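# Two robots unstack two sieve sets into the tote

## Task

On the work bench are two test-sieve stacks, each made of a pan, a sieve and a cover. Separate both stacks and place all six pieces entirely inside the tote. No cover or sieve may have any part of its skirt (its lower rim) sitting down inside another piece. At the end the tote must rest on the work bench with nothing of it hanging past the bench edge. Either robot or both may be used. When finished, release everything and move the robots away. Nothing may count as placed if only a robot is holding it there. A robot that falls over or is left tilted means failure.

## Robot and tools

Robots. There are two identical Hello Robot Stretch 3 units, r1 and r2, each with one arm. Each has a two-wheel base (0.33 m long, 0.34 m wide) with a passive rear omni wheel, a lift on a mast, and a telescoping arm that reaches out to the robot's RIGHT side. The base cannot move sideways, so to shift the gripper forward or back you drive the base. An in-place turn pivots about the point between the drive wheels, 0.05 m behind the front edge; with the arm retracted and the wrist folded the swept circle has radius 0.28 m, and an unfolded level wrist reaches beyond it.

Frames. Base frame: origin on the floor between the drive wheels, x forward, y left, z up. hand_pose is reported in it, located where the closed fingertips meet; with wrist joints at zero its x axis points up, y back along the arm toward the mast, z toward the robot's rear. Odometry frame is the base frame at scene start; base_odometry counts wheel turns, so slip shows as travel. Heading is positive to the left, -3.142 to 3.142. Each robot reports in its own frames, so only images, lidar_m, wrist_depth_mm and head_depth_mm reveal where one robot is relative to the other.

execute_actions. Arguments: "actions", a list holding exactly one action (or empty, which only returns state and images), and optional "cameras" (names from r1_/r2_ head_camera, nav_camera, wrist_camera, or "all"; null or missing means all, [] means none). The action is an object keyed by "r1" and/or "r2". Under each key: "base" with exactly one of {"translate_m": d} (relative drive from the base's last reported position, metres, -1 to 1, forward positive) or {"rotate_rad": d} (relative turn in place, radians, -3.2 to 3.2, left/counter-clockwise positive); "joints", a map of absolute targets by joint name; optional "contact_limits" with only "arm_m": effort percentage 1 to 100 at which the arm motion halts with contact_stop (lower is gentler, too low stops immediately; it also caps holding force until the next action). Joint targets: lift_m 0 to 1.1 m (arm height on the mast); arm_m 0 to 0.52 m (extension); wrist_yaw_rad -1.345 to 4.42 (0 along the arm, positive swings toward the robot's front, 3.0 folds over the base); wrist_pitch_rad -1.57 to 0.451 (0 level, negative tips fingertips down); wrist_roll_rad -2.911 to 2.911 (0 means fingers side by side, level); gripper_m -0.089 to 0.179 (larger is wider; real fingertip gap is about 0.007 less when nearly closed, about 0.025 less fully open, and zero under 0.007); head_pan_rad -3.953 to 1.73 (0 forward, positive left, -1.57 along the arm); head_tilt_rad -1.53 to 0.419 (negative down). All motions in one action start together; an action runs at most 15 s. An unknown key or out-of-range number rejects the whole call with no motion. Anything left out of an action may keep driving toward its previous target without the status showing it. If a result reports a stop, later motion calls in that same reply are skipped.

Other tools. wait {"seconds": 0 to 10} commands nothing and returns state and images. zoom_image {"camera", "region": [x0, y0, x1, y1]} in pixels of that camera's latest full image, at most 504 by 504, origin top-left. finished_scene {"scene": n} ends the scene irreversibly after the last command is held; the goal must hold at that moment.

Result lines. The pictures line lists cameras in image order. base_status and joint_status tell how each motion ended: done (base done only means the wheels turned the commanded amount), off_target (stopped short and may still push), contact_stop, time_out, torque_fault; after the last three the old target is dropped. A lift or arm that hits something firmly stops and goes slack until commanded again; a slack lift can sag under load or keep pressing. on_its_own covers uncommanded joints; "held at" is the held target, not the actual position, and an effort outside the rest range suggests pushing or carrying. motor_effort is percent of maximum, positive toward higher values, with the bracketed peak from the last action; readings carry fixed bias and noise. lidar_m: 12 distances in metres from the base origin, 30 degree sectors starting straight ahead and going counter-clockwise (4th left, 7th behind, 10th right), plane 0.17 m above floor, range 0.15 to 12, "-" for nothing; it misses clear objects and thin legs and its own body can hide sectors 5, 6, 9, 10. wrist_depth_mm (45 to 1000) and head_depth_mm (280 to 4000, as the sideways-sent image) are 7 by 7 grids of median depth, row by row from top left. base_tilt is in degrees, forward and right positive, with a fixed bias up to about 4. turned_by_wheels and turned_by_imu give turn since last result.

Speed and gripping. The base is fast (0.30 m/s, 1.9 rad/s) only with lift_m under 0.30, arm_m under 0.03 and wrist_yaw_rad over 2.54; otherwise 0.10 m/s and 0.63 rad/s. Grip by commanding gripper_m smaller than the object; release by going at least 0.02 above the contact value. Neither reading nor status confirms a hold; check images. Resend a different value to re-squeeze.

Avoid. Fold or unfold the wrist only with lift_m 0.32 to 0.95, pitch -0.4 and roll near 0; once folded, lift may drop to 0.25. With yaw below -0.4 keep pitch at -0.5 or lower. Never let the bases touch: any further drive after contact is a hard press that ends the run; travel can differ up to 2.5 cm per metre between robots. Pushing with the gripper above about 0.45 m, driving while hooked on something fixed, or snagging furniture (especially reversing) can tip a robot; undo in small steps, pull the hand free, lower lift to about 0.2. Wrists and base have no contact stop; sustained strain causes a 10 s torque fault. Avoid drops, slams and hard shoves; loose items may occasionally get bumped. Thinking time lets the scene run while the last command is held.

Each tool is called after "Call:" as a command line: name --argument value for each argument, lists and objects as JSON in quotes; but a table of rows of numbers goes row by row, as --pt "numbers of a row", without its own name.

## Session

Call:
execute_actions --actions '[]'

Scene clock: 0.00 s.
r1.base_odometry: x=+0.000 y=+0.000 heading=+0.000 (m, m, rad; r1's odometry frame)
r1.turned_by_wheels: +0.000 (rad since the last result)
r1.turned_by_imu: +0.000 (rad since the last result)
r1.base_tilt: forward=-1.4 right=-0.5 (deg)
r1.lidar_m: 4.00 4.13 1.38 1.99 5.09 1.59 0.81 0.66 0.65 0.72 1.13 3.64
r1.head_depth_mm: 2223 3525 3755 3898 3880 3435 2323 / 2226 3519 - - - 3463 2318 / 2206 3473 - - - 3467 2331 / 2097 3453 - - - 3485 2354 / 2200 3402 - - - 3496 2355 / 2176 3378 - - - 3521 2345 / 2164 2948 - - - 3520 2365
r1.base_status: not commanded
r1.joint_positions: lift_m=+0.574 arm_m=-0.002 wrist_yaw_rad=+3.061 wrist_pitch_rad=-0.384 wrist_roll_rad=+0.004 gripper_m=+0.037 head_pan_rad=+0.000 head_tilt_rad=+0.009
r1.joint_status: not commanded
r1.motor_effort: left_wheel=+0 right_wheel=+0 lift_m=+27 arm_m=-1 wrist_yaw_rad=+0 wrist_pitch_rad=+7 wrist_roll_rad=+0 gripper_m=+0 head_pan_rad=+0 head_tilt_rad=+1 (%)
r1.hand_pose: x=-0.0027 y=+0.0848 z=+0.5947 quat_wxyz=(+0.164, +0.700, +0.107, +0.687) (m; r1's base frame)
r1.wrist_depth_mm: - - - - - - - / - - - - - - - / - - - - - - - / - - - - - - - / - - - - - - - / - 965 965 922 - 878 871 / 836 815 819 772 773 756 750
r2.base_odometry: x=+0.000 y=+0.000 heading=+0.000 (m, m, rad; r2's odometry frame)
r2.turned_by_wheels: +0.000 (rad since the last result)
r2.turned_by_imu: +0.000 (rad since the last result)
r2.base_tilt: forward=+1.0 right=+1.1 (deg)
r2.lidar_m: 1.67 3.10 1.24 0.93 0.91 0.94 1.32 3.13 3.28 3.95 1.84 1.23
r2.head_depth_mm: 1852 2843 - - - 1525 2102 / 1876 2848 - - 2477 2551 2060 / 1900 2937 - - 2457 2962 1967 / 1902 2889 - - - 2637 2044 / 1900 2956 - - - 2976 2022 / 1916 2952 - - - 2938 1997 / 1927 3050 - - - 2892 1970
r2.base_status: not commanded
r2.joint_positions: lift_m=+0.532 arm_m=+0.001 wrist_yaw_rad=+2.855 wrist_pitch_rad=-0.503 wrist_roll_rad=+0.017 gripper_m=+0.037 head_pan_rad=-0.012 head_tilt_rad=-0.001
r2.joint_status: not commanded
r2.motor_effort: left_wheel=+0 right_wheel=+0 lift_m=+42 arm_m=+0 wrist_yaw_rad=+1 wrist_pitch_rad=+4 wrist_roll_rad=+0 gripper_m=+0 head_pan_rad=+0 head_tilt_rad=+2 (%)
r2.hand_pose: x=+0.0390 y=+0.0578 z=+0.5260 quat_wxyz=(+0.273, +0.708, +0.074, +0.647) (m; r2's base frame)
r2.wrist_depth_mm: - 799 925 - - - - / - 850 - - - - - / 718 944 - - - - - / 759 - - - - - - / 804 - 897 895 946 898 922 / 749 737 - 758 769 773 770 / 640 641 648 656 651 674 666
pictures: r1_head_camera (sideways: a quarter turn clockwise sets it upright), r1_nav_camera (sideways: a quarter turn counterclockwise sets it upright), r1_wrist_camera, r2_head_camera (sideways: a quarter turn clockwise sets it upright), r2_nav_camera (sideways: a quarter turn counterclockwise sets it upright), r2_wrist_camera
Images, in order (width x height): r1_head_camera 896x504, r1_nav_camera 672x504, r1_wrist_camera 644x364, r2_head_camera 896x504, r2_nav_camera 672x504, r2_wrist_camera 644x364.

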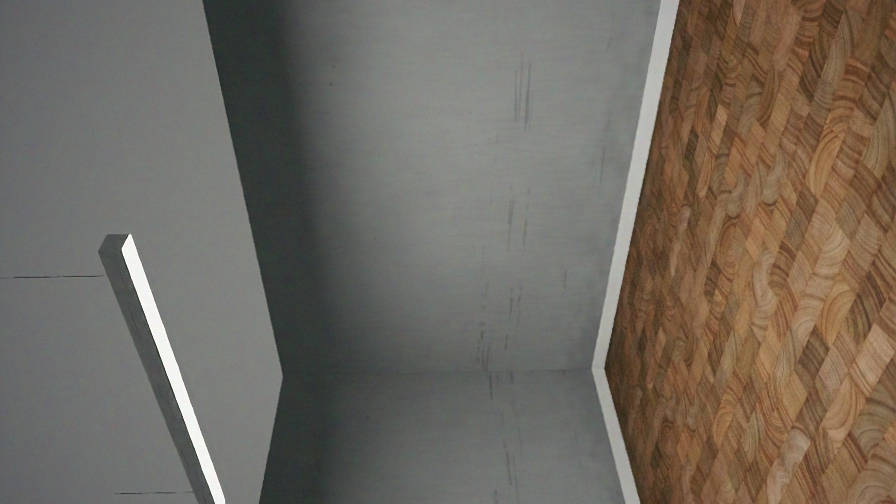

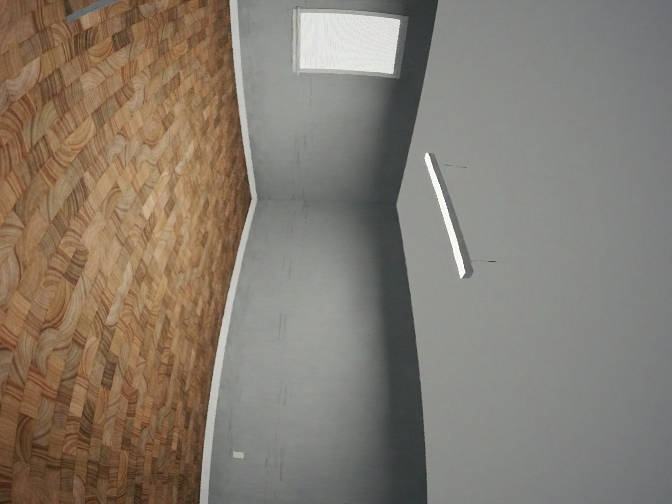

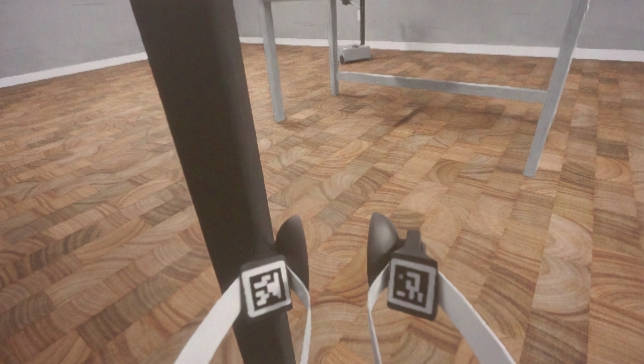

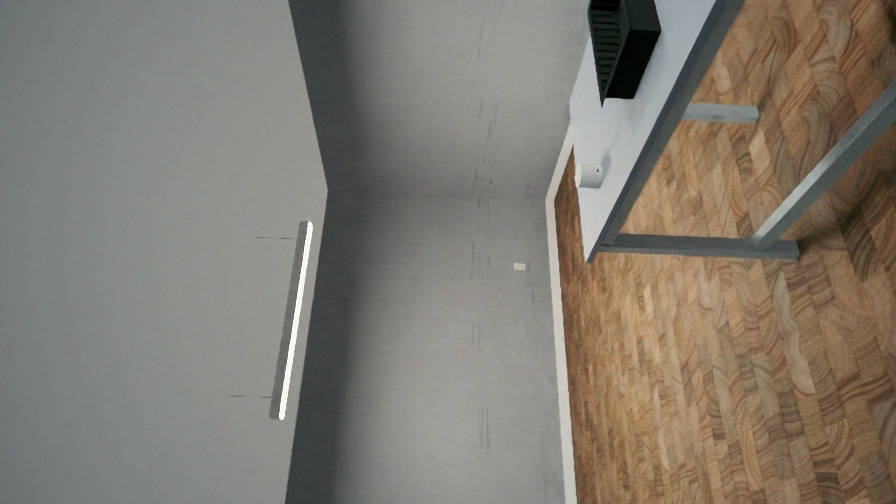

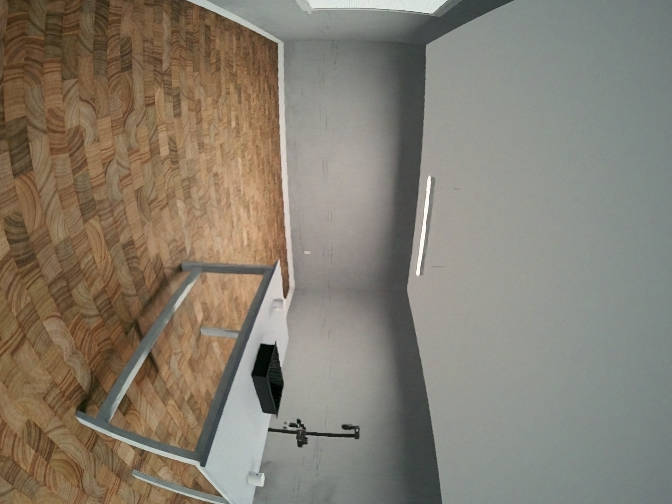

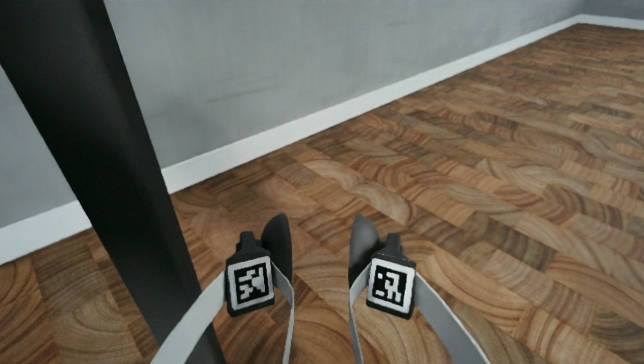

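Call:
execute_actions --actions '[{"r1":{"joints":{"head_pan_rad":1.3,"head_tilt_rad":-0.3}},"r2":{"joints":{"head_pan_rad":-0.5,"head_tilt_rad":-0.3}}}]' --cameras '["r1_head_camera","r2_head_camera","r1_nav_camera","r2_nav_camera"]'

Scene clock: 5.40 s.
r1.base_odometry: x=+0.000 y=+0.000 heading=+0.000 (m, m, rad; r1's odometry frame)
r1.turned_by_wheels: +0.000 (rad since the last result)
r1.turned_by_imu: +0.001 (rad since the last result)
r1.base_tilt: forward=-1.4 right=-0.4 (deg)
r1.lidar_m: 4.01 4.13 1.38 1.99 5.12 1.59 0.81 0.66 0.65 0.72 1.13 3.62
r1.head_depth_mm: 3618 3771 - 1652 2412 1894 1553 / 3816 - - 1662 2434 1954 1565 / 3892 - - 1669 2526 1975 1565 / - - - 1723 2556 1989 1567 / - - - 1777 2587 1979 1577 / - - - 1998 2662 1988 1572 / - - - 2021 2707 2006 1586
r1.base_status: not commanded
r1.joint_positions: lift_m=+0.574 arm_m=-0.002 wrist_yaw_rad=+3.061 wrist_pitch_rad=-0.384 wrist_roll_rad=+0.004 gripper_m=+0.037 head_pan_rad=+1.293 head_tilt_rad=-0.296
r1.joint_status: all done
r1.motor_effort: left_wheel=+0(0) right_wheel=+0(0) lift_m=+27(27) arm_m=+0(0) wrist_yaw_rad=+0(0) wrist_pitch_rad=+7(7) wrist_roll_rad=+0(0) gripper_m=+0(0) head_pan_rad=+3(34) head_tilt_rad=-2(19) (%)
r1.hand_pose: x=-0.0027 y=+0.0848 z=+0.5947 quat_wxyz=(+0.164, +0.700, +0.107, +0.687) (m; r1's base frame)
r1.wrist_depth_mm: - - - - - - - / - - - - - - - / - - - - - - - / - - - - - - - / - - - - - - - / - 971 967 920 - 884 875 / 822 825 807 788 778 754 748
r2.base_odometry: x=+0.000 y=+0.000 heading=+0.000 (m, m, rad; r2's odometry frame)
r2.turned_by_wheels: +0.000 (rad since the last result)
r2.turned_by_imu: -0.001 (rad since the last result)
r2.base_tilt: forward=+1.0 right=+1.1 (deg)
r2.lidar_m: 1.66 3.10 1.24 0.92 0.91 0.94 1.32 3.14 3.30 3.95 1.84 1.24
r2.head_depth_mm: 3321 3475 3652 3771 2621 1878 1470 / 3548 3737 3963 1787 2339 1865 1460 / 3770 3963 - 1744 1397 1714 1446 / 3891 - - 1714 2398 1708 1446 / - - - 1674 2538 1774 1438 / - - - 1810 2498 1831 1420 / - - - 2193 2476 1811 1422
r2.base_status: not commanded
r2.joint_positions: lift_m=+0.532 arm_m=+0.001 wrist_yaw_rad=+2.855 wrist_pitch_rad=-0.503 wrist_roll_rad=+0.017 gripper_m=+0.037 head_pan_rad=-0.493 head_tilt_rad=-0.296
r2.joint_status: all done
r2.motor_effort: left_wheel=+0(0) right_wheel=+0(0) lift_m=+42(41) arm_m=+0(0) wrist_yaw_rad=+1(0) wrist_pitch_rad=+4(5) wrist_roll_rad=+1(0) gripper_m=+0(0) head_pan_rad=-3(27) head_tilt_rad=-2(23) (%)
r2.hand_pose: x=+0.0390 y=+0.0578 z=+0.5260 quat_wxyz=(+0.273, +0.708, +0.074, +0.647) (m; r2's base frame)
r2.wrist_depth_mm: - 811 926 - - - - / - 849 - - - - - / 728 929 - - - - - / 765 - - - - - - / 794 - 908 885 929 915 966 / 743 767 - 746 759 771 778 / 642 658 648 650 656 658 663
pictures: r1_head_camera (sideways: a quarter turn clockwise sets it upright), r1_nav_camera (sideways: a quarter turn counterclockwise sets it upright), r2_head_camera (sideways: a quarter turn clockwise sets it upright), r2_nav_camera (sideways: a quarter turn counterclockwise sets it upright)
Images, in order (width x height): r1_head_camera 896x504, r1_nav_camera 672x504, r2_head_camera 896x504, r2_nav_camera 672x504.

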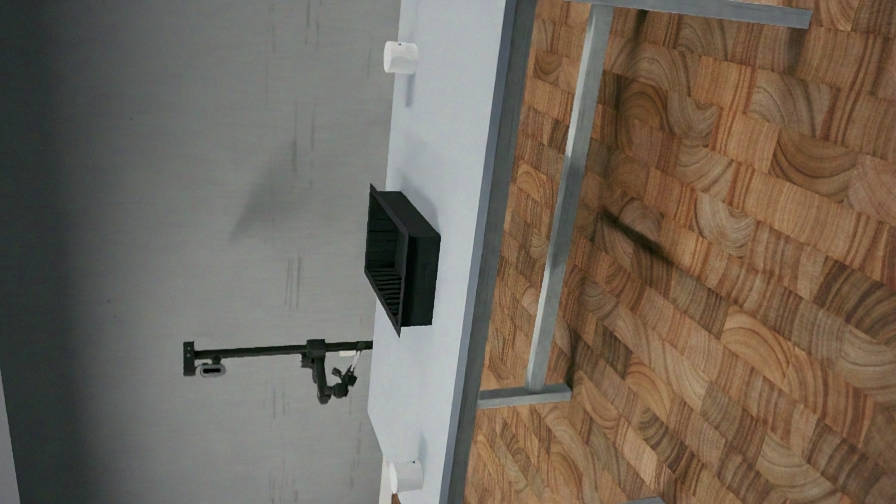

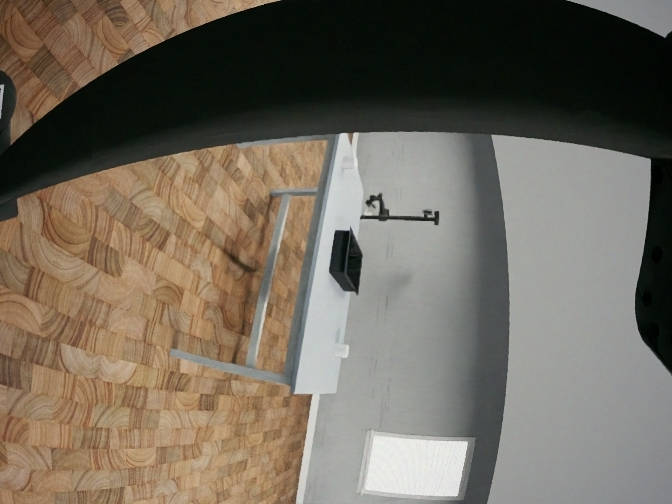

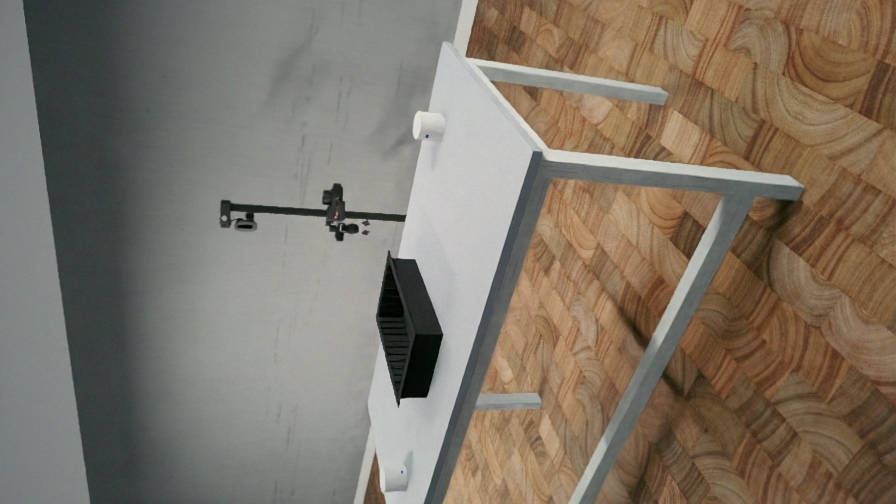

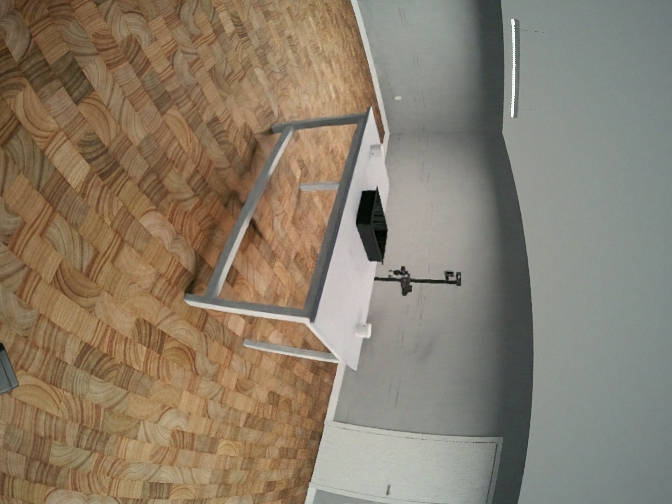

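Call:
execute_actions --actions '[{"r1":{"base":{"rotate_rad":1.61},"joints":{"lift_m":0.28,"head_pan_rad":0,"head_tilt_rad":-0.5}},"r2":{"base":{"rotate_rad":0.07},"joints":{"lift_m":0.28,"wrist_yaw_rad":3.0,"wrist_pitch_rad":-0.4,"head_pan_rad":-0.3,"head_tilt_rad":-0.5}}}]' --cameras '[]'

Call:
execute_actions --actions '[{"r1":{"base":{"translate_m":1.0}},"r2":{"base":{"translate_m":1.0}}}]' --cameras '[]'

Call:
execute_actions --actions '[{"r1":{"base":{"translate_m":0.3}},"r2":{"base":{"translate_m":0.8}}}]' --cameras '[]'

Call:
execute_actions --actions '[{"r1":{"base":{"rotate_rad":0.77},"joints":{"head_pan_rad":-1.57,"head_tilt_rad":-0.6}},"r2":{"base":{"rotate_rad":0.39},"joints":{"head_pan_rad":-1.57,"head_tilt_rad":-0.6}}}]' --cameras '["r1_head_camera","r2_head_camera","r1_nav_camera","r2_nav_camera"]'

Scene clock: 34.13 s.
r1.base_odometry: x=+0.000 y=+0.000 heading=+1.610 (m, m, rad; r1's odometry frame)
r1.turned_by_wheels: +1.610 (rad since the last result)
r1.turned_by_imu: +1.565 (rad since the last result)
r1.base_tilt: forward=-1.4 right=-0.5 (deg)
r1.lidar_m: 1.98 5.10 1.55 0.79 0.65 0.65 0.72 1.14 3.64 4.02 4.13 1.38
r1.head_depth_mm: 3871 - 1566 2476 1962 1588 1332 / - - 1691 2493 1988 1593 1341 / - - 1893 2615 1989 1607 1340 / - - 3149 2623 1994 1596 1332 / - - 3208 2403 2005 1606 1343 / - - 3791 2612 2003 1615 1339 / - - 3834 2627 2002 1613 1355
r1.base_status: done
r1.joint_positions: lift_m=+0.280 arm_m=-0.002 wrist_yaw_rad=+3.061 wrist_pitch_rad=-0.385 wrist_roll_rad=+0.004 gripper_m=+0.037 head_pan_rad=+0.007 head_tilt_rad=-0.495
r1.joint_status: all done
r1.motor_effort: left_wheel=-2(7) right_wheel=+3(12) lift_m=+18(25) arm_m=+0(0) wrist_yaw_rad=+0(0) wrist_pitch_rad=+7(7) wrist_roll_rad=+0(0) gripper_m=+0(0) head_pan_rad=-3(32) head_tilt_rad=-2(16) (%)
r1.hand_pose: x=-0.0027 y=+0.0848 z=+0.3006 quat_wxyz=(+0.164, +0.700, +0.107, +0.687) (m; r1's base frame)
r1.wrist_depth_mm: 509 569 819 - - - - / 523 604 885 - - - - / 540 641 - - - - - / 561 681 - 850 823 780 762 / 574 666 - 657 660 623 605 / 556 566 558 540 - 519 509 / 487 494 - - 451 440 431
r2.base_odometry: x=+0.000 y=+0.000 heading=+0.070 (m, m, rad; r2's odometry frame)
r2.turned_by_wheels: +0.070 (rad since the last result)
r2.turned_by_imu: +0.070 (rad since the last result)
r2.base_tilt: forward=+0.9 right=+1.1 (deg)
r2.lidar_m: 1.80 2.54 1.16 0.91 0.91 0.97 1.43 3.13 3.35 3.86 1.84 1.23
r2.head_depth_mm: 3676 3895 1768 1330 1856 1545 1276 / - - 1716 2527 1952 1533 1257 / - - 1686 2601 1861 1526 1268 / - - 1973 2618 1914 1521 1255 / - - 3254 2447 1906 1510 1251 / - - 3399 2452 1902 1503 1255 / - - 3842 2493 1863 1496 1229
r2.base_status: done
r2.joint_positions: lift_m=+0.280 arm_m=+0.001 wrist_yaw_rad=+2.998 wrist_pitch_rad=-0.421 wrist_roll_rad=+0.017 gripper_m=+0.037 head_pan_rad=-0.307 head_tilt_rad=-0.493
r2.joint_status: all done
r2.motor_effort: left_wheel=-3(5) right_wheel=+2(4) lift_m=+36(39) arm_m=+0(0) wrist_yaw_rad=+2(1) wrist_pitch_rad=+6(8) wrist_roll_rad=+1(1) gripper_m=+0(0) head_pan_rad=+3(19) head_tilt_rad=-3(19) (%)
r2.hand_pose: x=+0.0108 y=+0.0753 z=+0.2921 quat_wxyz=(+0.198, +0.706, +0.096, +0.673) (m; r2's base frame)
r2.wrist_depth_mm: 656 - 858 975 - - - / 697 - 920 - - - - / 734 801 989 - - - - / 713 766 769 767 794 814 813 / 607 606 - 618 629 623 632 / 501 502 - 525 522 513 518 / 437 - - - 432 436 440
pictures: none
No camera images: the call's "cameras" was empty. Leave "cameras" out to get every camera's image.

Scene clock: 39.30 s.
r1.base_odometry: x=-0.039 y=+0.999 heading=+1.610 (m, m, rad; r1's odometry frame)
r1.turned_by_wheels: +0.000 (rad since the last result)
r1.turned_by_imu: +0.003 (rad since the last result)
r1.base_tilt: forward=-1.3 right=-0.4 (deg)
r1.lidar_m: 0.99 4.48 3.33 1.72 1.42 1.42 1.57 2.48 4.29 0.86 1.27 1.27
r1.head_depth_mm: 3176 3385 3476 1054 808 1557 1330 / 3338 3627 1535 1054 835 1591 1333 / 3628 3897 1537 1060 901 1599 1342 / 3886 - 3794 1030 1852 1603 1339 / - - 3862 1067 1932 1515 1338 / - - 3823 1171 1868 1565 1344 / - - 3817 2609 2008 1609 1354
r1.base_status: done
r1.joint_positions: lift_m=+0.280 arm_m=-0.002 wrist_yaw_rad=+3.061 wrist_pitch_rad=-0.385 wrist_roll_rad=+0.004 gripper_m=+0.037 head_pan_rad=+0.007 head_tilt_rad=-0.495
r1.joint_status: not commanded
r1.motor_effort: left_wheel=-2(8) right_wheel=+3(12) lift_m=+19(19) arm_m=-1(1) wrist_yaw_rad=+0(0) wrist_pitch_rad=+7(7) wrist_roll_rad=+0(0) gripper_m=+0(0) head_pan_rad=-3(3) head_tilt_rad=-2(3) (%)
r1.hand_pose: x=-0.0027 y=+0.0848 z=+0.3006 quat_wxyz=(+0.164, +0.700, +0.107, +0.687) (m; r1's base frame)
r1.wrist_depth_mm: - - - - - - - / - - - - - - - / - - - - - - - / 939 904 - 840 828 797 762 / 716 694 - 657 663 625 606 / 581 570 554 547 - 516 503 / 479 496 - - 449 440 433
r2.base_odometry: x=+0.998 y=+0.070 heading=+0.070 (m, m, rad; r2's odometry frame)
r2.turned_by_wheels: +0.000 (rad since the last result)
r2.turned_by_imu: +0.001 (rad since the last result)
r2.base_tilt: forward=+1.0 right=+1.2 (deg)
r2.lidar_m: 1.16 3.67 1.69 1.33 1.31 1.41 2.09 4.04 4.35 0.74 0.73 0.79
r2.head_depth_mm: 3283 3516 3636 1052 908 1543 1211 / 3561 3856 1721 1098 1819 1535 1210 / 3978 - - 1137 1927 1437 1266 / - - - 1268 1906 1472 1254 / - - 3921 1465 1713 1515 1251 / - - 3885 2543 1875 1495 1237 / - - 3870 2501 1880 1489 1240
r2.base_status: done
r2.joint_positions: lift_m=+0.280 arm_m=+0.001 wrist_yaw_rad=+2.999 wrist_pitch_rad=-0.421 wrist_roll_rad=+0.017 gripper_m=+0.037 head_pan_rad=-0.307 head_tilt_rad=-0.495
r2.joint_status: not commanded
r2.motor_effort: left_wheel=-2(7) right_wheel=+1(4) lift_m=+36(36) arm_m=+0(0) wrist_yaw_rad=+1(2) wrist_pitch_rad=+6(6) wrist_roll_rad=+1(1) gripper_m=+0(1) head_pan_rad=+3(3) head_tilt_rad=-2(3) (%)
r2.hand_pose: x=+0.0107 y=+0.0754 z=+0.2922 quat_wxyz=(+0.198, +0.706, +0.097, +0.673) (m; r2's base frame)
r2.wrist_depth_mm: 947 - - - - - - / - - - - - - - / - - - - - - - / 743 767 775 799 793 813 807 / 604 613 - 615 643 640 632 / 502 504 - 522 524 516 521 / 437 - - - 434 440 441
pictures: none
No camera images: the call's "cameras" was empty. Leave "cameras" out to get every camera's image.

Scene clock: 43.80 s.
r1.base_odometry: x=-0.051 y=+1.299 heading=+1.610 (m, m, rad; r1's odometry frame)
r1.turned_by_wheels: +0.000 (rad since the last result)
r1.turned_by_imu: +0.001 (rad since the last result)
r1.base_tilt: forward=-1.4 right=-0.5 (deg)
r1.lidar_m: 0.71 0.70 3.87 1.98 1.65 1.64 1.82 2.89 0.91 0.89 1.04 1.04
r1.head_depth_mm: 2912 3175 3349 1056 805 650 546 / 3129 3423 3577 1052 806 654 588 / 3371 3670 3774 1056 810 656 1309 / 3596 3941 3796 1064 773 674 1343 / 3904 - 3824 2636 814 1490 1315 / - - 3816 2622 817 967 1258 / - - 3856 2628 1875 1621 1344
r1.base_status: done
r1.joint_positions: lift_m=+0.280 arm_m=-0.002 wrist_yaw_rad=+3.061 wrist_pitch_rad=-0.385 wrist_roll_rad=+0.004 gripper_m=+0.037 head_pan_rad=+0.007 head_tilt_rad=-0.495
r1.joint_status: not commanded
r1.motor_effort: left_wheel=-2(7) right_wheel=+3(12) lift_m=+18(19) arm_m=-1(1) wrist_yaw_rad=+0(0) wrist_pitch_rad=+7(7) wrist_roll_rad=+0(0) gripper_m=+0(0) head_pan_rad=-3(3) head_tilt_rad=-2(2) (%)
r1.hand_pose: x=-0.0027 y=+0.0848 z=+0.3006 quat_wxyz=(+0.164, +0.700, +0.107, +0.687) (m; r1's base frame)
r1.wrist_depth_mm: - - - - - - - / - - - - - - - / - - - - - - - / 931 899 - 838 821 790 758 / 716 685 - 661 659 622 606 / 578 560 561 545 - 519 505 / 484 496 - - 451 438 437
r2.base_odometry: x=+1.796 y=+0.125 heading=+0.070 (m, m, rad; r2's odometry frame)
r2.turned_by_wheels: +0.000 (rad since the last result)
r2.turned_by_imu: +0.000 (rad since the last result)
r2.base_tilt: forward=+0.9 right=+1.2 (deg)
r2.lidar_m: 3.99 3.94 2.10 1.65 1.64 1.75 2.61 1.14 0.52 0.41 0.41 0.44
r2.head_depth_mm: 2978 3251 3367 2673 810 640 542 / 3275 3492 3653 2630 1934 637 1204 / 3611 3935 - 2567 1947 672 804 / - - - 2579 1925 1526 1254 / - - 3970 2574 1893 1512 1249 / 3815 - 3916 2563 1887 1506 1239 / 3459 3814 3846 2537 1856 1486 1234
r2.base_status: done
r2.joint_positions: lift_m=+0.280 arm_m=+0.001 wrist_yaw_rad=+2.999 wrist_pitch_rad=-0.421 wrist_roll_rad=+0.017 gripper_m=+0.037 head_pan_rad=-0.307 head_tilt_rad=-0.495
r2.joint_status: not commanded
r2.motor_effort: left_wheel=-2(6) right_wheel=+1(4) lift_m=+36(36) arm_m=+0(0) wrist_yaw_rad=+1(1) wrist_pitch_rad=+6(6) wrist_roll_rad=+0(0) gripper_m=+0(0) head_pan_rad=+3(3) head_tilt_rad=-2(2) (%)
r2.hand_pose: x=+0.0107 y=+0.0754 z=+0.2922 quat_wxyz=(+0.198, +0.706, +0.096, +0.673) (m; r2's base frame)
r2.wrist_depth_mm: - - - - - - - / - - - - - - - / - - - - - - - / 748 766 784 779 795 804 812 / 587 607 - 621 639 615 631 / 497 502 - 522 524 509 521 / 438 - - - 432 434 443
pictures: none
No camera images: the call's "cameras" was empty. Leave "cameras" out to get every camera's image.

Scene clock: 45.63 s.
r1.base_odometry: x=-0.051 y=+1.299 heading=+2.380 (m, m, rad; r1's odometry frame)
r1.turned_by_wheels: +0.770 (rad since the last result)
r1.turned_by_imu: +0.744 (rad since the last result)
r1.base_tilt: forward=-1.5 right=-0.2 (deg)
r1.lidar_m: 4.23 2.65 1.77 1.64 1.66 2.11 4.46 0.89 1.12 1.04 1.05 0.70
r1.head_depth_mm: 2935 3254 1199 903 721 632 1264 / 2797 3160 1204 815 725 617 1268 / 2848 3136 1055 899 708 616 1267 / 2808 3115 1045 904 704 603 1268 / 2792 3072 2981 876 707 605 1266 / 2742 3023 3014 911 728 607 1241 / 2689 3002 3022 912 729 607 1248
r1.base_status: done
r1.joint_positions: lift_m=+0.280 arm_m=-0.002 wrist_yaw_rad=+3.061 wrist_pitch_rad=-0.385 wrist_roll_rad=+0.004 gripper_m=+0.037 head_pan_rad=-1.563 head_tilt_rad=-0.593
r1.joint_status: all done
r1.motor_effort: left_wheel=-3(11) right_wheel=+3(12) lift_m=+19(19) arm_m=-1(1) wrist_yaw_rad=+0(0) wrist_pitch_rad=+7(7) wrist_roll_rad=+0(0) gripper_m=+0(0) head_pan_rad=-4(34) head_tilt_rad=-3(10) (%)
r1.hand_pose: x=-0.0027 y=+0.0848 z=+0.3006 quat_wxyz=(+0.164, +0.700, +0.107, +0.687) (m; r1's base frame)
r1.wrist_depth_mm: - - - - - - - / - - - - - - - / - - - - - - - / 922 907 - 841 817 792 772 / 712 700 - 667 667 629 609 / 579 569 553 542 - 522 510 / 486 495 - - 450 444 434
r2.base_odometry: x=+1.796 y=+0.125 heading=+0.460 (m, m, rad; r2's odometry frame)
r2.turned_by_wheels: +0.390 (rad since the last result)
r2.turned_by_imu: +0.390 (rad since the last result)
r2.base_tilt: forward=+1.0 right=+1.2 (deg)
r2.lidar_m: 3.96 2.39 1.71 1.63 1.68 2.24 4.76 0.60 0.43 0.41 0.42 4.15
r2.head_depth_mm: 2576 2940 3135 884 711 624 1210 / 2654 2942 1717 930 721 622 1209 / 2609 2905 3145 923 716 617 1205 / 2660 2904 3132 913 711 612 1190 / 2621 2929 3028 903 671 611 1187 / 2584 2966 3051 901 680 606 1178 / 2626 2938 3013 886 694 603 1128
r2.base_status: done
r2.joint_positions: lift_m=+0.280 arm_m=+0.001 wrist_yaw_rad=+2.999 wrist_pitch_rad=-0.421 wrist_roll_rad=+0.017 gripper_m=+0.037 head_pan_rad=-1.563 head_tilt_rad=-0.593
r2.joint_status: all done
r2.motor_effort: left_wheel=-2(9) right_wheel=+1(6) lift_m=+36(36) arm_m=+0(0) wrist_yaw_rad=+1(1) wrist_pitch_rad=+6(6) wrist_roll_rad=+1(1) gripper_m=+0(1) head_pan_rad=-4(35) head_tilt_rad=-3(15) (%)
r2.hand_pose: x=+0.0107 y=+0.0754 z=+0.2922 quat_wxyz=(+0.198, +0.706, +0.096, +0.673) (m; r2's base frame)
r2.wrist_depth_mm: - - - - - - - / - - - - - - - / - - - - - - - / 749 764 765 794 791 798 806 / 591 602 - 622 636 632 622 / 495 496 - 527 521 516 523 / 441 - - - 436 443 436
pictures: r1_head_camera (sideways: a quarter turn clockwise sets it upright), r1_nav_camera (sideways: a quarter turn counterclockwise sets it upright), r2_head_camera (sideways: a quarter turn clockwise sets it upright), r2_nav_camera (sideways: a quarter turn counterclockwise sets it upright)
Images, in order (width x height): r1_head_camera 896x504, r1_nav_camera 672x504, r2_head_camera 896x504, r2_nav_camera 672x504.

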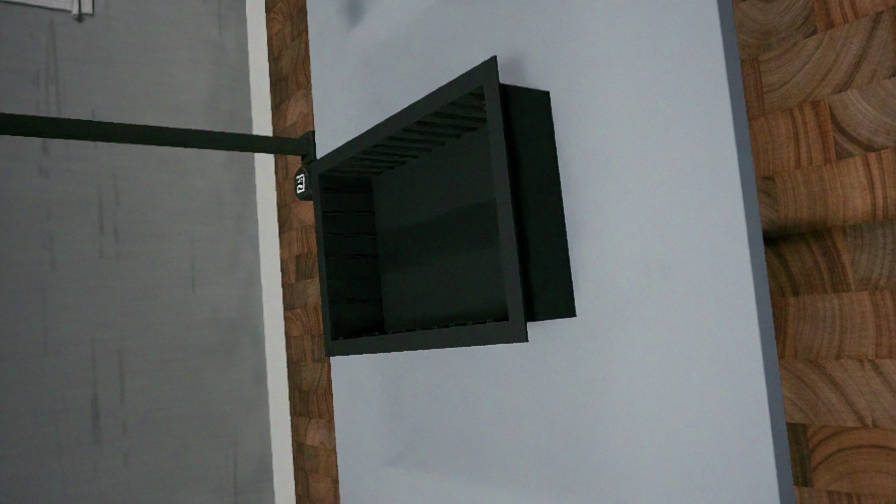

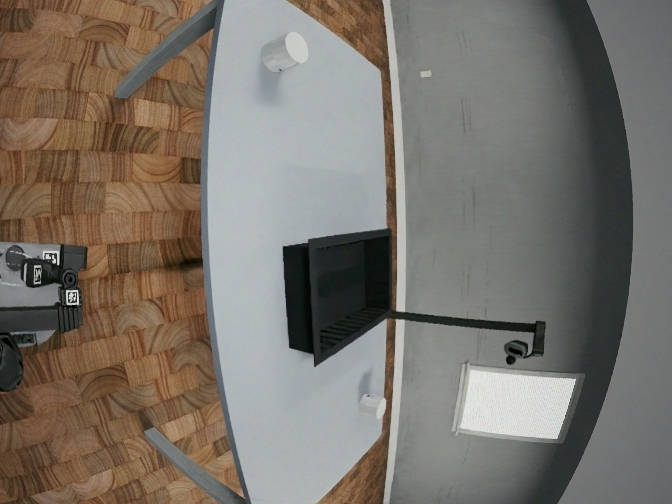

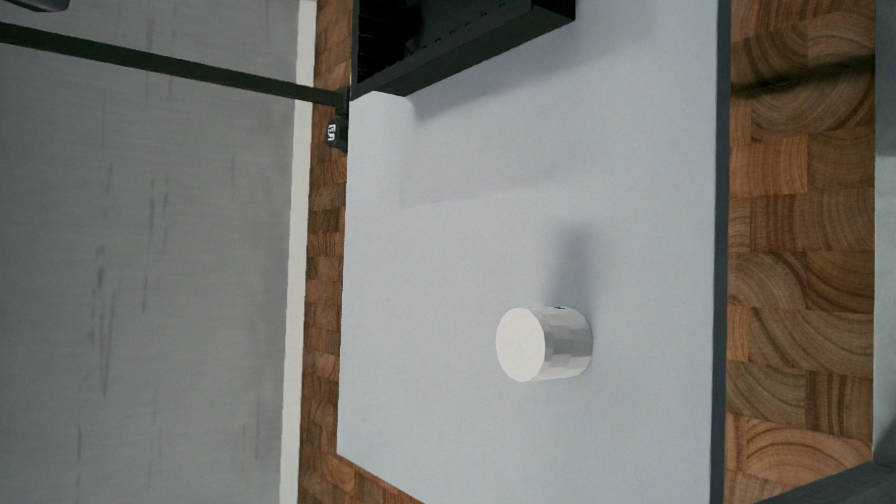

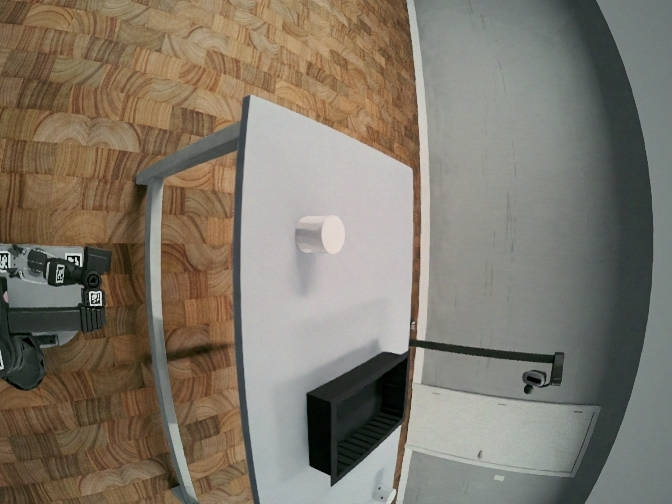

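Call:
zoom_image --camera "r2_head_camera" --region '[470, 280, 620, 400]'

Region (470, 280, 620, 400) of r2_head_camera's 896x504 image, scaled by 3.360, with more detail than that image has; it fills the top 403 rows of this view, and the rest is white.

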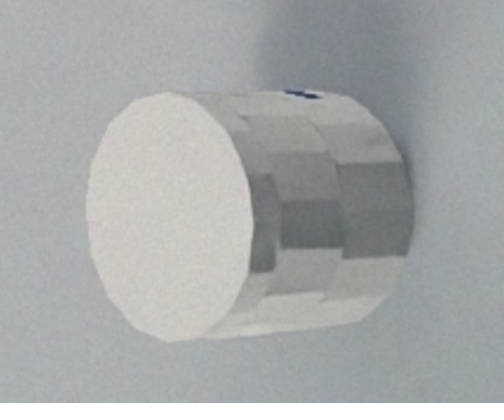

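Call:
execute_actions --actions '[{"r1":{"base":{"rotate_rad":0.09},"joints":{"lift_m":0.94,"wrist_pitch_rad":-0.4}},"r2":{"joints":{"lift_m":0.94,"wrist_pitch_rad":-0.4}}}]' --cameras '[]'

Call:
execute_actions --actions '[{"r1":{"base":{"translate_m":0.4},"joints":{"wrist_yaw_rad":0,"gripper_m":0.14}},"r2":{"base":{"translate_m":0.1},"joints":{"wrist_yaw_rad":0,"gripper_m":0.14}}}]' --cameras '[]'

Call:
execute_actions --actions '[{"r1":{"joints":{"lift_m":1.08,"wrist_pitch_rad":-1.57,"arm_m":0.25,"head_tilt_rad":-0.75}},"r2":{"joints":{"lift_m":1.08,"wrist_pitch_rad":-1.57,"arm_m":0.25,"head_tilt_rad":-0.75}}}]' --cameras '["r1_head_camera","r2_head_camera","r1_wrist_camera","r2_wrist_camera"]'

Scene clock: 77.30 s.
r1.base_odometry: x=-0.051 y=+1.299 heading=+2.469 (m, m, rad; r1's odometry frame)
r1.turned_by_wheels: +0.090 (rad since the last result)
r1.turned_by_imu: +0.089 (rad since the last result)
r1.base_tilt: forward=-1.3 right=-0.4 (deg)
r1.lidar_m: 4.26 2.37 1.72 1.64 1.69 2.27 4.47 0.89 1.09 1.04 1.07 0.70
r1.head_depth_mm: 1325 3124 1201 798 - - - / 2821 3094 1146 870 714 - - / 2804 3091 1040 903 708 - - / 2782 3066 1036 873 704 - - / 2774 3053 3012 910 727 - - / 2773 3088 3014 913 728 621 - / 2742 3039 3003 911 728 608 1274
r1.base_status: done
r1.joint_positions: lift_m=+0.940 arm_m=-0.002 wrist_yaw_rad=+3.061 wrist_pitch_rad=-0.414 wrist_roll_rad=+0.004 gripper_m=+0.037 head_pan_rad=-1.563 head_tilt_rad=-0.593
r1.joint_status: all done
r1.motor_effort: left_wheel=-3(10) right_wheel=+3(13) lift_m=+35(37) arm_m=-1(1) wrist_yaw_rad=+1(0) wrist_pitch_rad=+7(6) wrist_roll_rad=+0(0) gripper_m=+0(0) head_pan_rad=-3(3) head_tilt_rad=-3(3) (%)
r1.hand_pose: x=-0.0030 y=+0.0812 z=+0.9533 quat_wxyz=(+0.174, +0.698, +0.117, +0.685) (m; r1's base frame)
r1.wrist_depth_mm: - - - - - - - / - - - - - - - / - - - - - - - / - - - - - - - / - - - - - - - / - - - - - - - / - - - - - - -
r2.base_odometry: x=+1.796 y=+0.125 heading=+0.460 (m, m, rad; r2's odometry frame)
r2.turned_by_wheels: +0.000 (rad since the last result)
r2.turned_by_imu: -0.001 (rad since the last result)
r2.base_tilt: forward=+1.0 right=+1.2 (deg)
r2.lidar_m: 3.95 2.40 1.71 1.63 1.68 2.24 4.75 0.60 0.43 0.41 0.42 4.15
r2.head_depth_mm: 1312 2953 3096 878 750 - 1064 / 2562 2897 3007 931 742 - 1154 / 2654 2960 3105 926 716 - - / 2647 2929 3083 913 709 - - / 2628 2925 3072 910 674 - 1046 / 2619 2931 3061 898 681 606 1126 / 2642 2917 3028 891 698 602 1129
r2.base_status: not commanded
r2.joint_positions: lift_m=+0.940 arm_m=+0.001 wrist_yaw_rad=+2.999 wrist_pitch_rad=-0.420 wrist_roll_rad=+0.017 gripper_m=+0.037 head_pan_rad=-1.563 head_tilt_rad=-0.593
r2.joint_status: all done
r2.motor_effort: left_wheel=-2(2) right_wheel=+2(2) lift_m=+46(50) arm_m=+0(0) wrist_yaw_rad=+1(1) wrist_pitch_rad=+6(5) wrist_roll_rad=+1(0) gripper_m=+0(0) head_pan_rad=-4(3) head_tilt_rad=-3(4) (%)
r2.hand_pose: x=+0.0107 y=+0.0755 z=+0.9520 quat_wxyz=(+0.198, +0.706, +0.096, +0.673) (m; r2's base frame)
r2.wrist_depth_mm: - - - - - - - / - - - - - - - / - - - - - - - / - - - - - - - / - - - - - - - / - - - - - - - / - - - - - - -
pictures: none
No camera images: the call's "cameras" was empty. Leave "cameras" out to get every camera's image.

Scene clock: 82.27 s.
r1.base_odometry: x=-0.364 y=+1.548 heading=+2.469 (m, m, rad; r1's odometry frame)
r1.turned_by_wheels: +0.000 (rad since the last result)
r1.turned_by_imu: +0.002 (rad since the last result)
r1.base_tilt: forward=-1.4 right=-0.4 (deg)
r1.lidar_m: 3.85 2.41 1.70 1.65 1.71 2.29 4.85 1.26 1.08 1.02 0.42 4.05
r1.head_depth_mm: 2814 3143 2965 898 - - - / 2796 3115 2952 901 767 - - / 2771 3103 2986 905 - - - / 2763 3106 3024 906 - - 1243 / 2791 3069 2979 909 663 592 1240 / 2789 3071 3014 909 729 605 1244 / 2760 3077 3021 2021 726 607 697
r1.base_status: done
r1.joint_positions: lift_m=+0.940 arm_m=-0.002 wrist_yaw_rad=+0.002 wrist_pitch_rad=-0.414 wrist_roll_rad=+0.004 gripper_m=+0.140 head_pan_rad=-1.563 head_tilt_rad=-0.593
r1.joint_status: all done
r1.motor_effort: left_wheel=-3(5) right_wheel=+2(6) lift_m=+35(35) arm_m=+0(0) wrist_yaw_rad=-2(1) wrist_pitch_rad=+7(6) wrist_roll_rad=+0(0) gripper_m=+0(100) head_pan_rad=-3(3) head_tilt_rad=-2(2) (%)
r1.hand_pose: x=-0.0210 y=-0.3679 z=+0.9533 quat_wxyz=(+0.691, +0.146, -0.693, -0.145) (m; r1's base frame)
r1.wrist_depth_mm: - - - - - - - / - - - - - - - / - - 908 798 775 668 655 / - - 613 603 573 557 473 / - - 471 471 458 467 425 / - - 354 381 384 - 373 / - 340 340 336 331 325 317
r2.base_odometry: x=+1.885 y=+0.170 heading=+0.459 (m, m, rad; r2's odometry frame)
r2.turned_by_wheels: +0.000 (rad since the last result)
r2.turned_by_imu: -0.001 (rad since the last result)
r2.base_tilt: forward=+1.0 right=+1.2 (deg)
r2.lidar_m: 3.85 2.40 1.71 1.63 1.68 2.25 4.86 0.59 0.42 0.40 0.42 4.02
r2.head_depth_mm: 2620 2926 3127 924 775 - - / 2628 2924 3180 929 769 - - / 2636 2957 3097 923 - - - / 2655 2901 3070 912 678 - 1189 / 2612 2878 3088 906 718 610 1179 / 2587 2920 3094 899 702 607 1156 / 2605 2951 3034 2144 695 602 1121
r2.base_status: done
r2.joint_positions: lift_m=+0.940 arm_m=+0.001 wrist_yaw_rad=+0.002 wrist_pitch_rad=-0.420 wrist_roll_rad=+0.017 gripper_m=+0.140 head_pan_rad=-1.563 head_tilt_rad=-0.593
r2.joint_status: all done
r2.motor_effort: left_wheel=-2(4) right_wheel=+1(4) lift_m=+47(46) arm_m=+0(0) wrist_yaw_rad=-2(3) wrist_pitch_rad=+6(6) wrist_roll_rad=+1(1) gripper_m=+1(82) head_pan_rad=-4(3) head_tilt_rad=-3(4) (%)
r2.hand_pose: x=-0.0210 y=-0.3704 z=+0.9520 quat_wxyz=(+0.686, +0.147, -0.697, -0.148) (m; r2's base frame)
r2.wrist_depth_mm: - - - - - - - / - - - - - - - / - - 811 820 830 699 702 / - - 582 587 590 554 567 / - - 460 373 460 485 416 / - - 375 367 387 398 392 / - 320 324 324 325 322 335
pictures: none
No camera images: the call's "cameras" was empty. Leave "cameras" out to get every camera's image.

Scene clock: 85.37 s.
r1.base_odometry: x=-0.364 y=+1.548 heading=+2.469 (m, m, rad; r1's odometry frame)
r1.turned_by_wheels: +0.000 (rad since the last result)
r1.turned_by_imu: +0.000 (rad since the last result)
r1.base_tilt: forward=-1.3 right=-0.3 (deg)
r1.lidar_m: 3.86 2.41 1.70 1.65 1.71 2.29 4.88 1.26 1.08 1.03 0.42 4.06
r1.head_depth_mm: 2944 2960 914 748 632 1350 1187 / 2945 2968 922 732 632 1356 1188 / - - 894 749 634 1326 1190 / 2853 - 892 750 634 1327 1190 / 2876 2977 921 648 634 1323 1193 / 2847 2980 928 753 637 1309 1134 / 2848 2969 2109 753 635 748 1190
r1.base_status: not commanded
r1.joint_positions: lift_m=+1.080 arm_m=+0.250 wrist_yaw_rad=+0.001 wrist_pitch_rad=-1.562 wrist_roll_rad=+0.004 gripper_m=+0.140 head_pan_rad=-1.563 head_tilt_rad=-0.741
r1.joint_status: all done
r1.motor_effort: left_wheel=-2(2) right_wheel=+2(3) lift_m=+35(36) arm_m=+5(6) wrist_yaw_rad=+0(1) wrist_pitch_rad=-3(7) wrist_roll_rad=+0(0) gripper_m=+0(0) head_pan_rad=-3(3) head_tilt_rad=-4(16) (%)
r1.hand_pose: x=-0.0216 y=-0.3727 z=+0.9619 quat_wxyz=(+0.501, +0.497, -0.502, -0.499) (m; r1's base frame)
r1.wrist_depth_mm: - 352 277 342 339 337 334 / - 357 283 351 349 342 342 / - 368 361 356 355 353 350 / - 374 373 365 362 359 357 / - - - - - - - / - - - - - - - / - - - - - - -
r2.base_odometry: x=+1.885 y=+0.170 heading=+0.459 (m, m, rad; r2's odometry frame)
r2.turned_by_wheels: +0.000 (rad since the last result)
r2.turned_by_imu: +0.000 (rad since the last result)
r2.base_tilt: forward=+1.0 right=+1.1 (deg)
r2.lidar_m: 3.85 2.39 1.71 1.63 1.68 2.25 4.86 0.60 0.42 0.40 0.41 4.05
r2.head_depth_mm: - 2996 947 770 650 1317 1120 / - 2948 975 765 647 1314 1122 / - - 896 763 642 1298 1114 / 2693 2930 918 692 639 1302 1113 / 2715 2965 946 728 636 1290 1104 / 2694 2970 936 744 632 1204 1099 / 2686 2980 2279 763 628 1242 1115
r2.base_status: not commanded
r2.joint_positions: lift_m=+1.080 arm_m=+0.250 wrist_yaw_rad=+0.000 wrist_pitch_rad=-1.565 wrist_roll_rad=+0.017 gripper_m=+0.140 head_pan_rad=-1.563 head_tilt_rad=-0.741
r2.joint_status: all done
r2.motor_effort: left_wheel=-2(3) right_wheel=+1(1) lift_m=+46(47) arm_m=+4(3) wrist_yaw_rad=-1(3) wrist_pitch_rad=-1(6) wrist_roll_rad=+1(1) gripper_m=+0(0) head_pan_rad=-3(4) head_tilt_rad=-4(18) (%)
r2.hand_pose: x=-0.0216 y=-0.3721 z=+0.9622 quat_wxyz=(+0.497, +0.494, -0.505, -0.503) (m; r2's base frame)
r2.wrist_depth_mm: - 336 333 270 340 340 342 / - 341 345 344 342 347 351 / - 348 352 350 354 352 357 / - 355 355 358 360 361 359 / - - - - - - - / - - - - - - - / - - - - - - -
pictures: r1_head_camera (sideways: a quarter turn clockwise sets it upright), r1_wrist_camera, r2_head_camera (sideways: a quarter turn clockwise sets it upright), r2_wrist_camera
Images, in order (width x height): r1_head_camera 896x504, r1_wrist_camera 644x364, r2_head_camera 896x504, r2_wrist_camera 644x364.

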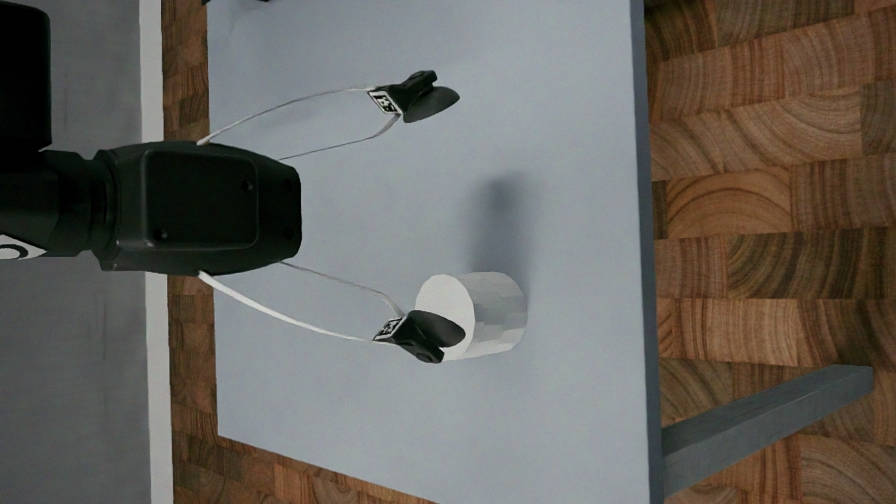

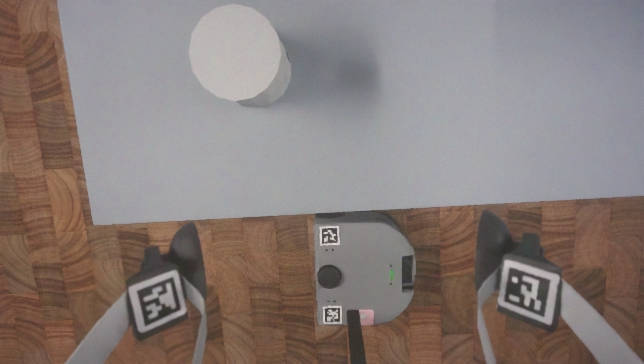

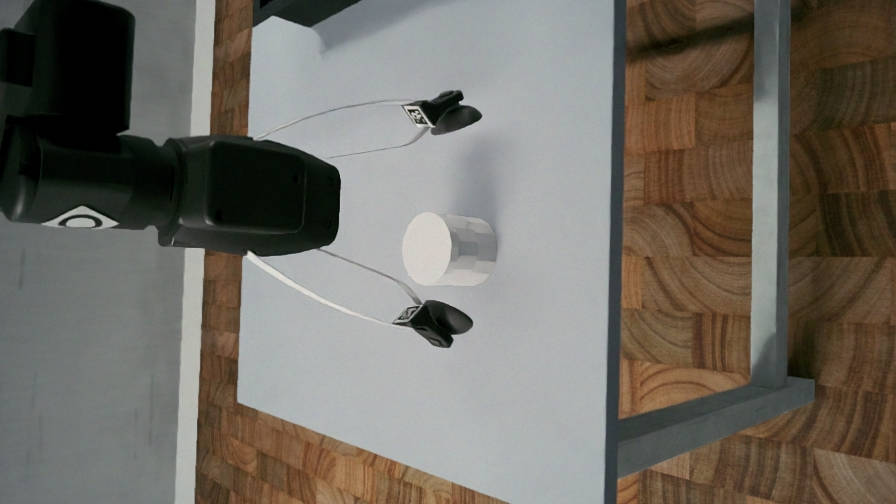

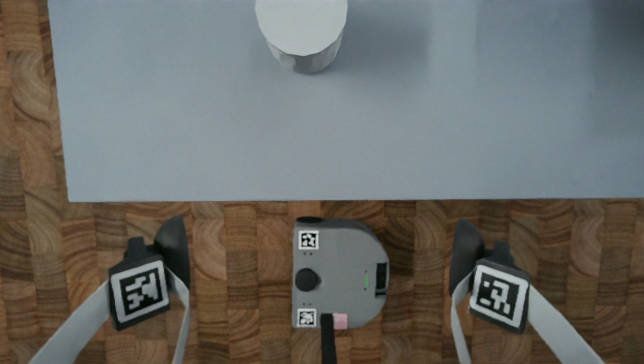

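Call:
execute_actions --actions '[{"r1":{"base":{"translate_m":0.083},"joints":{"arm_m":0.396,"lift_m":1.03}},"r2":{"base":{"translate_m":0.017},"joints":{"arm_m":0.435,"lift_m":1.03}}}]' --cameras '["r1_head_camera","r2_head_camera","r1_wrist_camera","r2_wrist_camera"]'

Scene clock: 99.47 s.
r1.base_odometry: x=-0.429 y=+1.600 heading=+2.469 (m, m, rad; r1's odometry frame)
r1.turned_by_wheels: +0.000 (rad since the last result)
r1.turned_by_imu: +0.001 (rad since the last result)
r1.base_tilt: forward=-1.5 right=-0.3 (deg)
r1.lidar_m: 3.77 2.41 1.71 1.66 1.71 2.29 4.95 1.34 1.07 1.02 0.39 3.93
r1.head_depth_mm: 2966 2946 914 745 632 1348 1185 / 2985 3017 935 750 633 1323 1189 / 2973 2840 917 729 635 1322 1186 / 2880 - 922 674 633 1330 1191 / 2858 2964 950 751 635 1302 1135 / 2865 2987 988 753 636 783 1190 / 2839 3002 2289 1850 1539 1354 1190
r1.base_status: done
r1.joint_positions: lift_m=+1.030 arm_m=+0.396 wrist_yaw_rad=+0.000 wrist_pitch_rad=-1.563 wrist_roll_rad=+0.004 gripper_m=+0.140 head_pan_rad=-1.563 head_tilt_rad=-0.741
r1.joint_status: all done
r1.motor_effort: left_wheel=-2(3) right_wheel=+3(8) lift_m=+19(33) arm_m=+6(7) wrist_yaw_rad=+0(0) wrist_pitch_rad=-3(3) wrist_roll_rad=+0(0) gripper_m=+0(0) head_pan_rad=-4(3) head_tilt_rad=-4(4) (%)
r1.hand_pose: x=-0.0216 y=-0.5185 z=+0.9126 quat_wxyz=(+0.501, +0.497, -0.502, -0.499) (m; r1's base frame)
r1.wrist_depth_mm: - 303 301 295 294 290 288 / - 308 305 301 300 297 294 / - 316 312 309 305 303 298 / - 325 319 313 312 311 307 / - - 326 248 319 316 314 / - - 335 332 329 - 321 / - 349 344 342 336 334 332
r2.base_odometry: x=+1.900 y=+0.177 heading=+0.459 (m, m, rad; r2's odometry frame)
r2.turned_by_wheels: +0.000 (rad since the last result)
r2.turned_by_imu: -0.001 (rad since the last result)
r2.base_tilt: forward=+1.0 right=+1.1 (deg)
r2.lidar_m: 3.82 2.40 1.71 1.63 1.68 2.24 4.87 0.59 0.42 0.40 0.41 4.01
r2.head_depth_mm: - 2996 971 773 650 1321 1125 / 2701 3018 972 764 649 1301 1117 / - 2960 969 741 644 1302 1117 / 2653 2939 955 693 641 1297 1108 / 2669 2952 945 749 634 1293 1108 / 2695 2937 942 740 631 946 1094 / 2691 2977 2276 1696 628 1251 1116
r2.base_status: done
r2.joint_positions: lift_m=+1.030 arm_m=+0.435 wrist_yaw_rad=+0.000 wrist_pitch_rad=-1.566 wrist_roll_rad=+0.017 gripper_m=+0.140 head_pan_rad=-1.563 head_tilt_rad=-0.741
r2.joint_status: all done
r2.motor_effort: left_wheel=-1(3) right_wheel=+2(3) lift_m=+36(42) arm_m=+5(5) wrist_yaw_rad=+0(1) wrist_pitch_rad=-1(1) wrist_roll_rad=+0(0) gripper_m=+0(0) head_pan_rad=-3(3) head_tilt_rad=-5(4) (%)
r2.hand_pose: x=-0.0216 y=-0.5569 z=+0.9125 quat_wxyz=(+0.497, +0.495, -0.505, -0.503) (m; r2's base frame)
r2.wrist_depth_mm: 287 286 290 289 293 292 294 / 296 290 295 296 297 299 300 / 298 300 300 302 303 302 307 / 305 306 304 304 308 311 314 / 313 309 312 240 314 315 317 / - - 316 319 323 325 326 / - 323 325 329 329 329 333
pictures: r1_head_camera (sideways: a quarter turn clockwise sets it upright), r1_wrist_camera, r2_head_camera (sideways: a quarter turn clockwise sets it upright), r2_wrist_camera
Images, in order (width x height): r1_head_camera 896x504, r1_wrist_camera 644x364, r2_head_camera 896x504, r2_wrist_camera 644x364.

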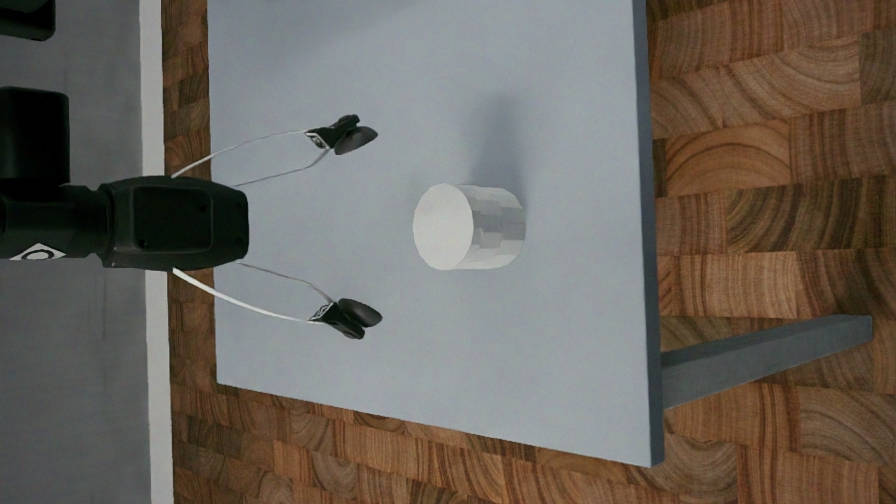

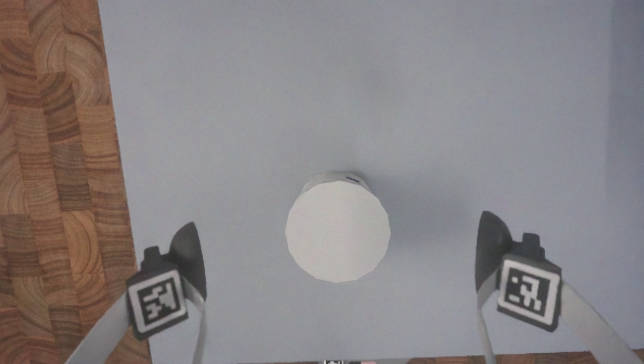

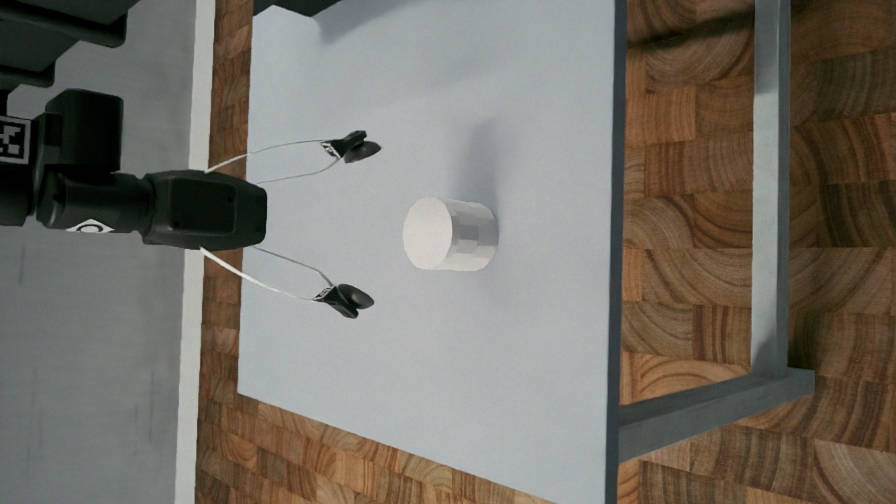

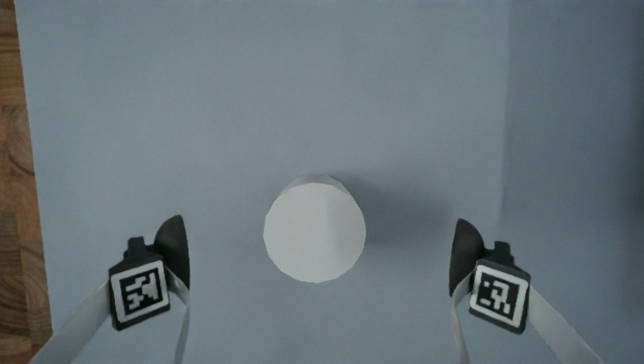

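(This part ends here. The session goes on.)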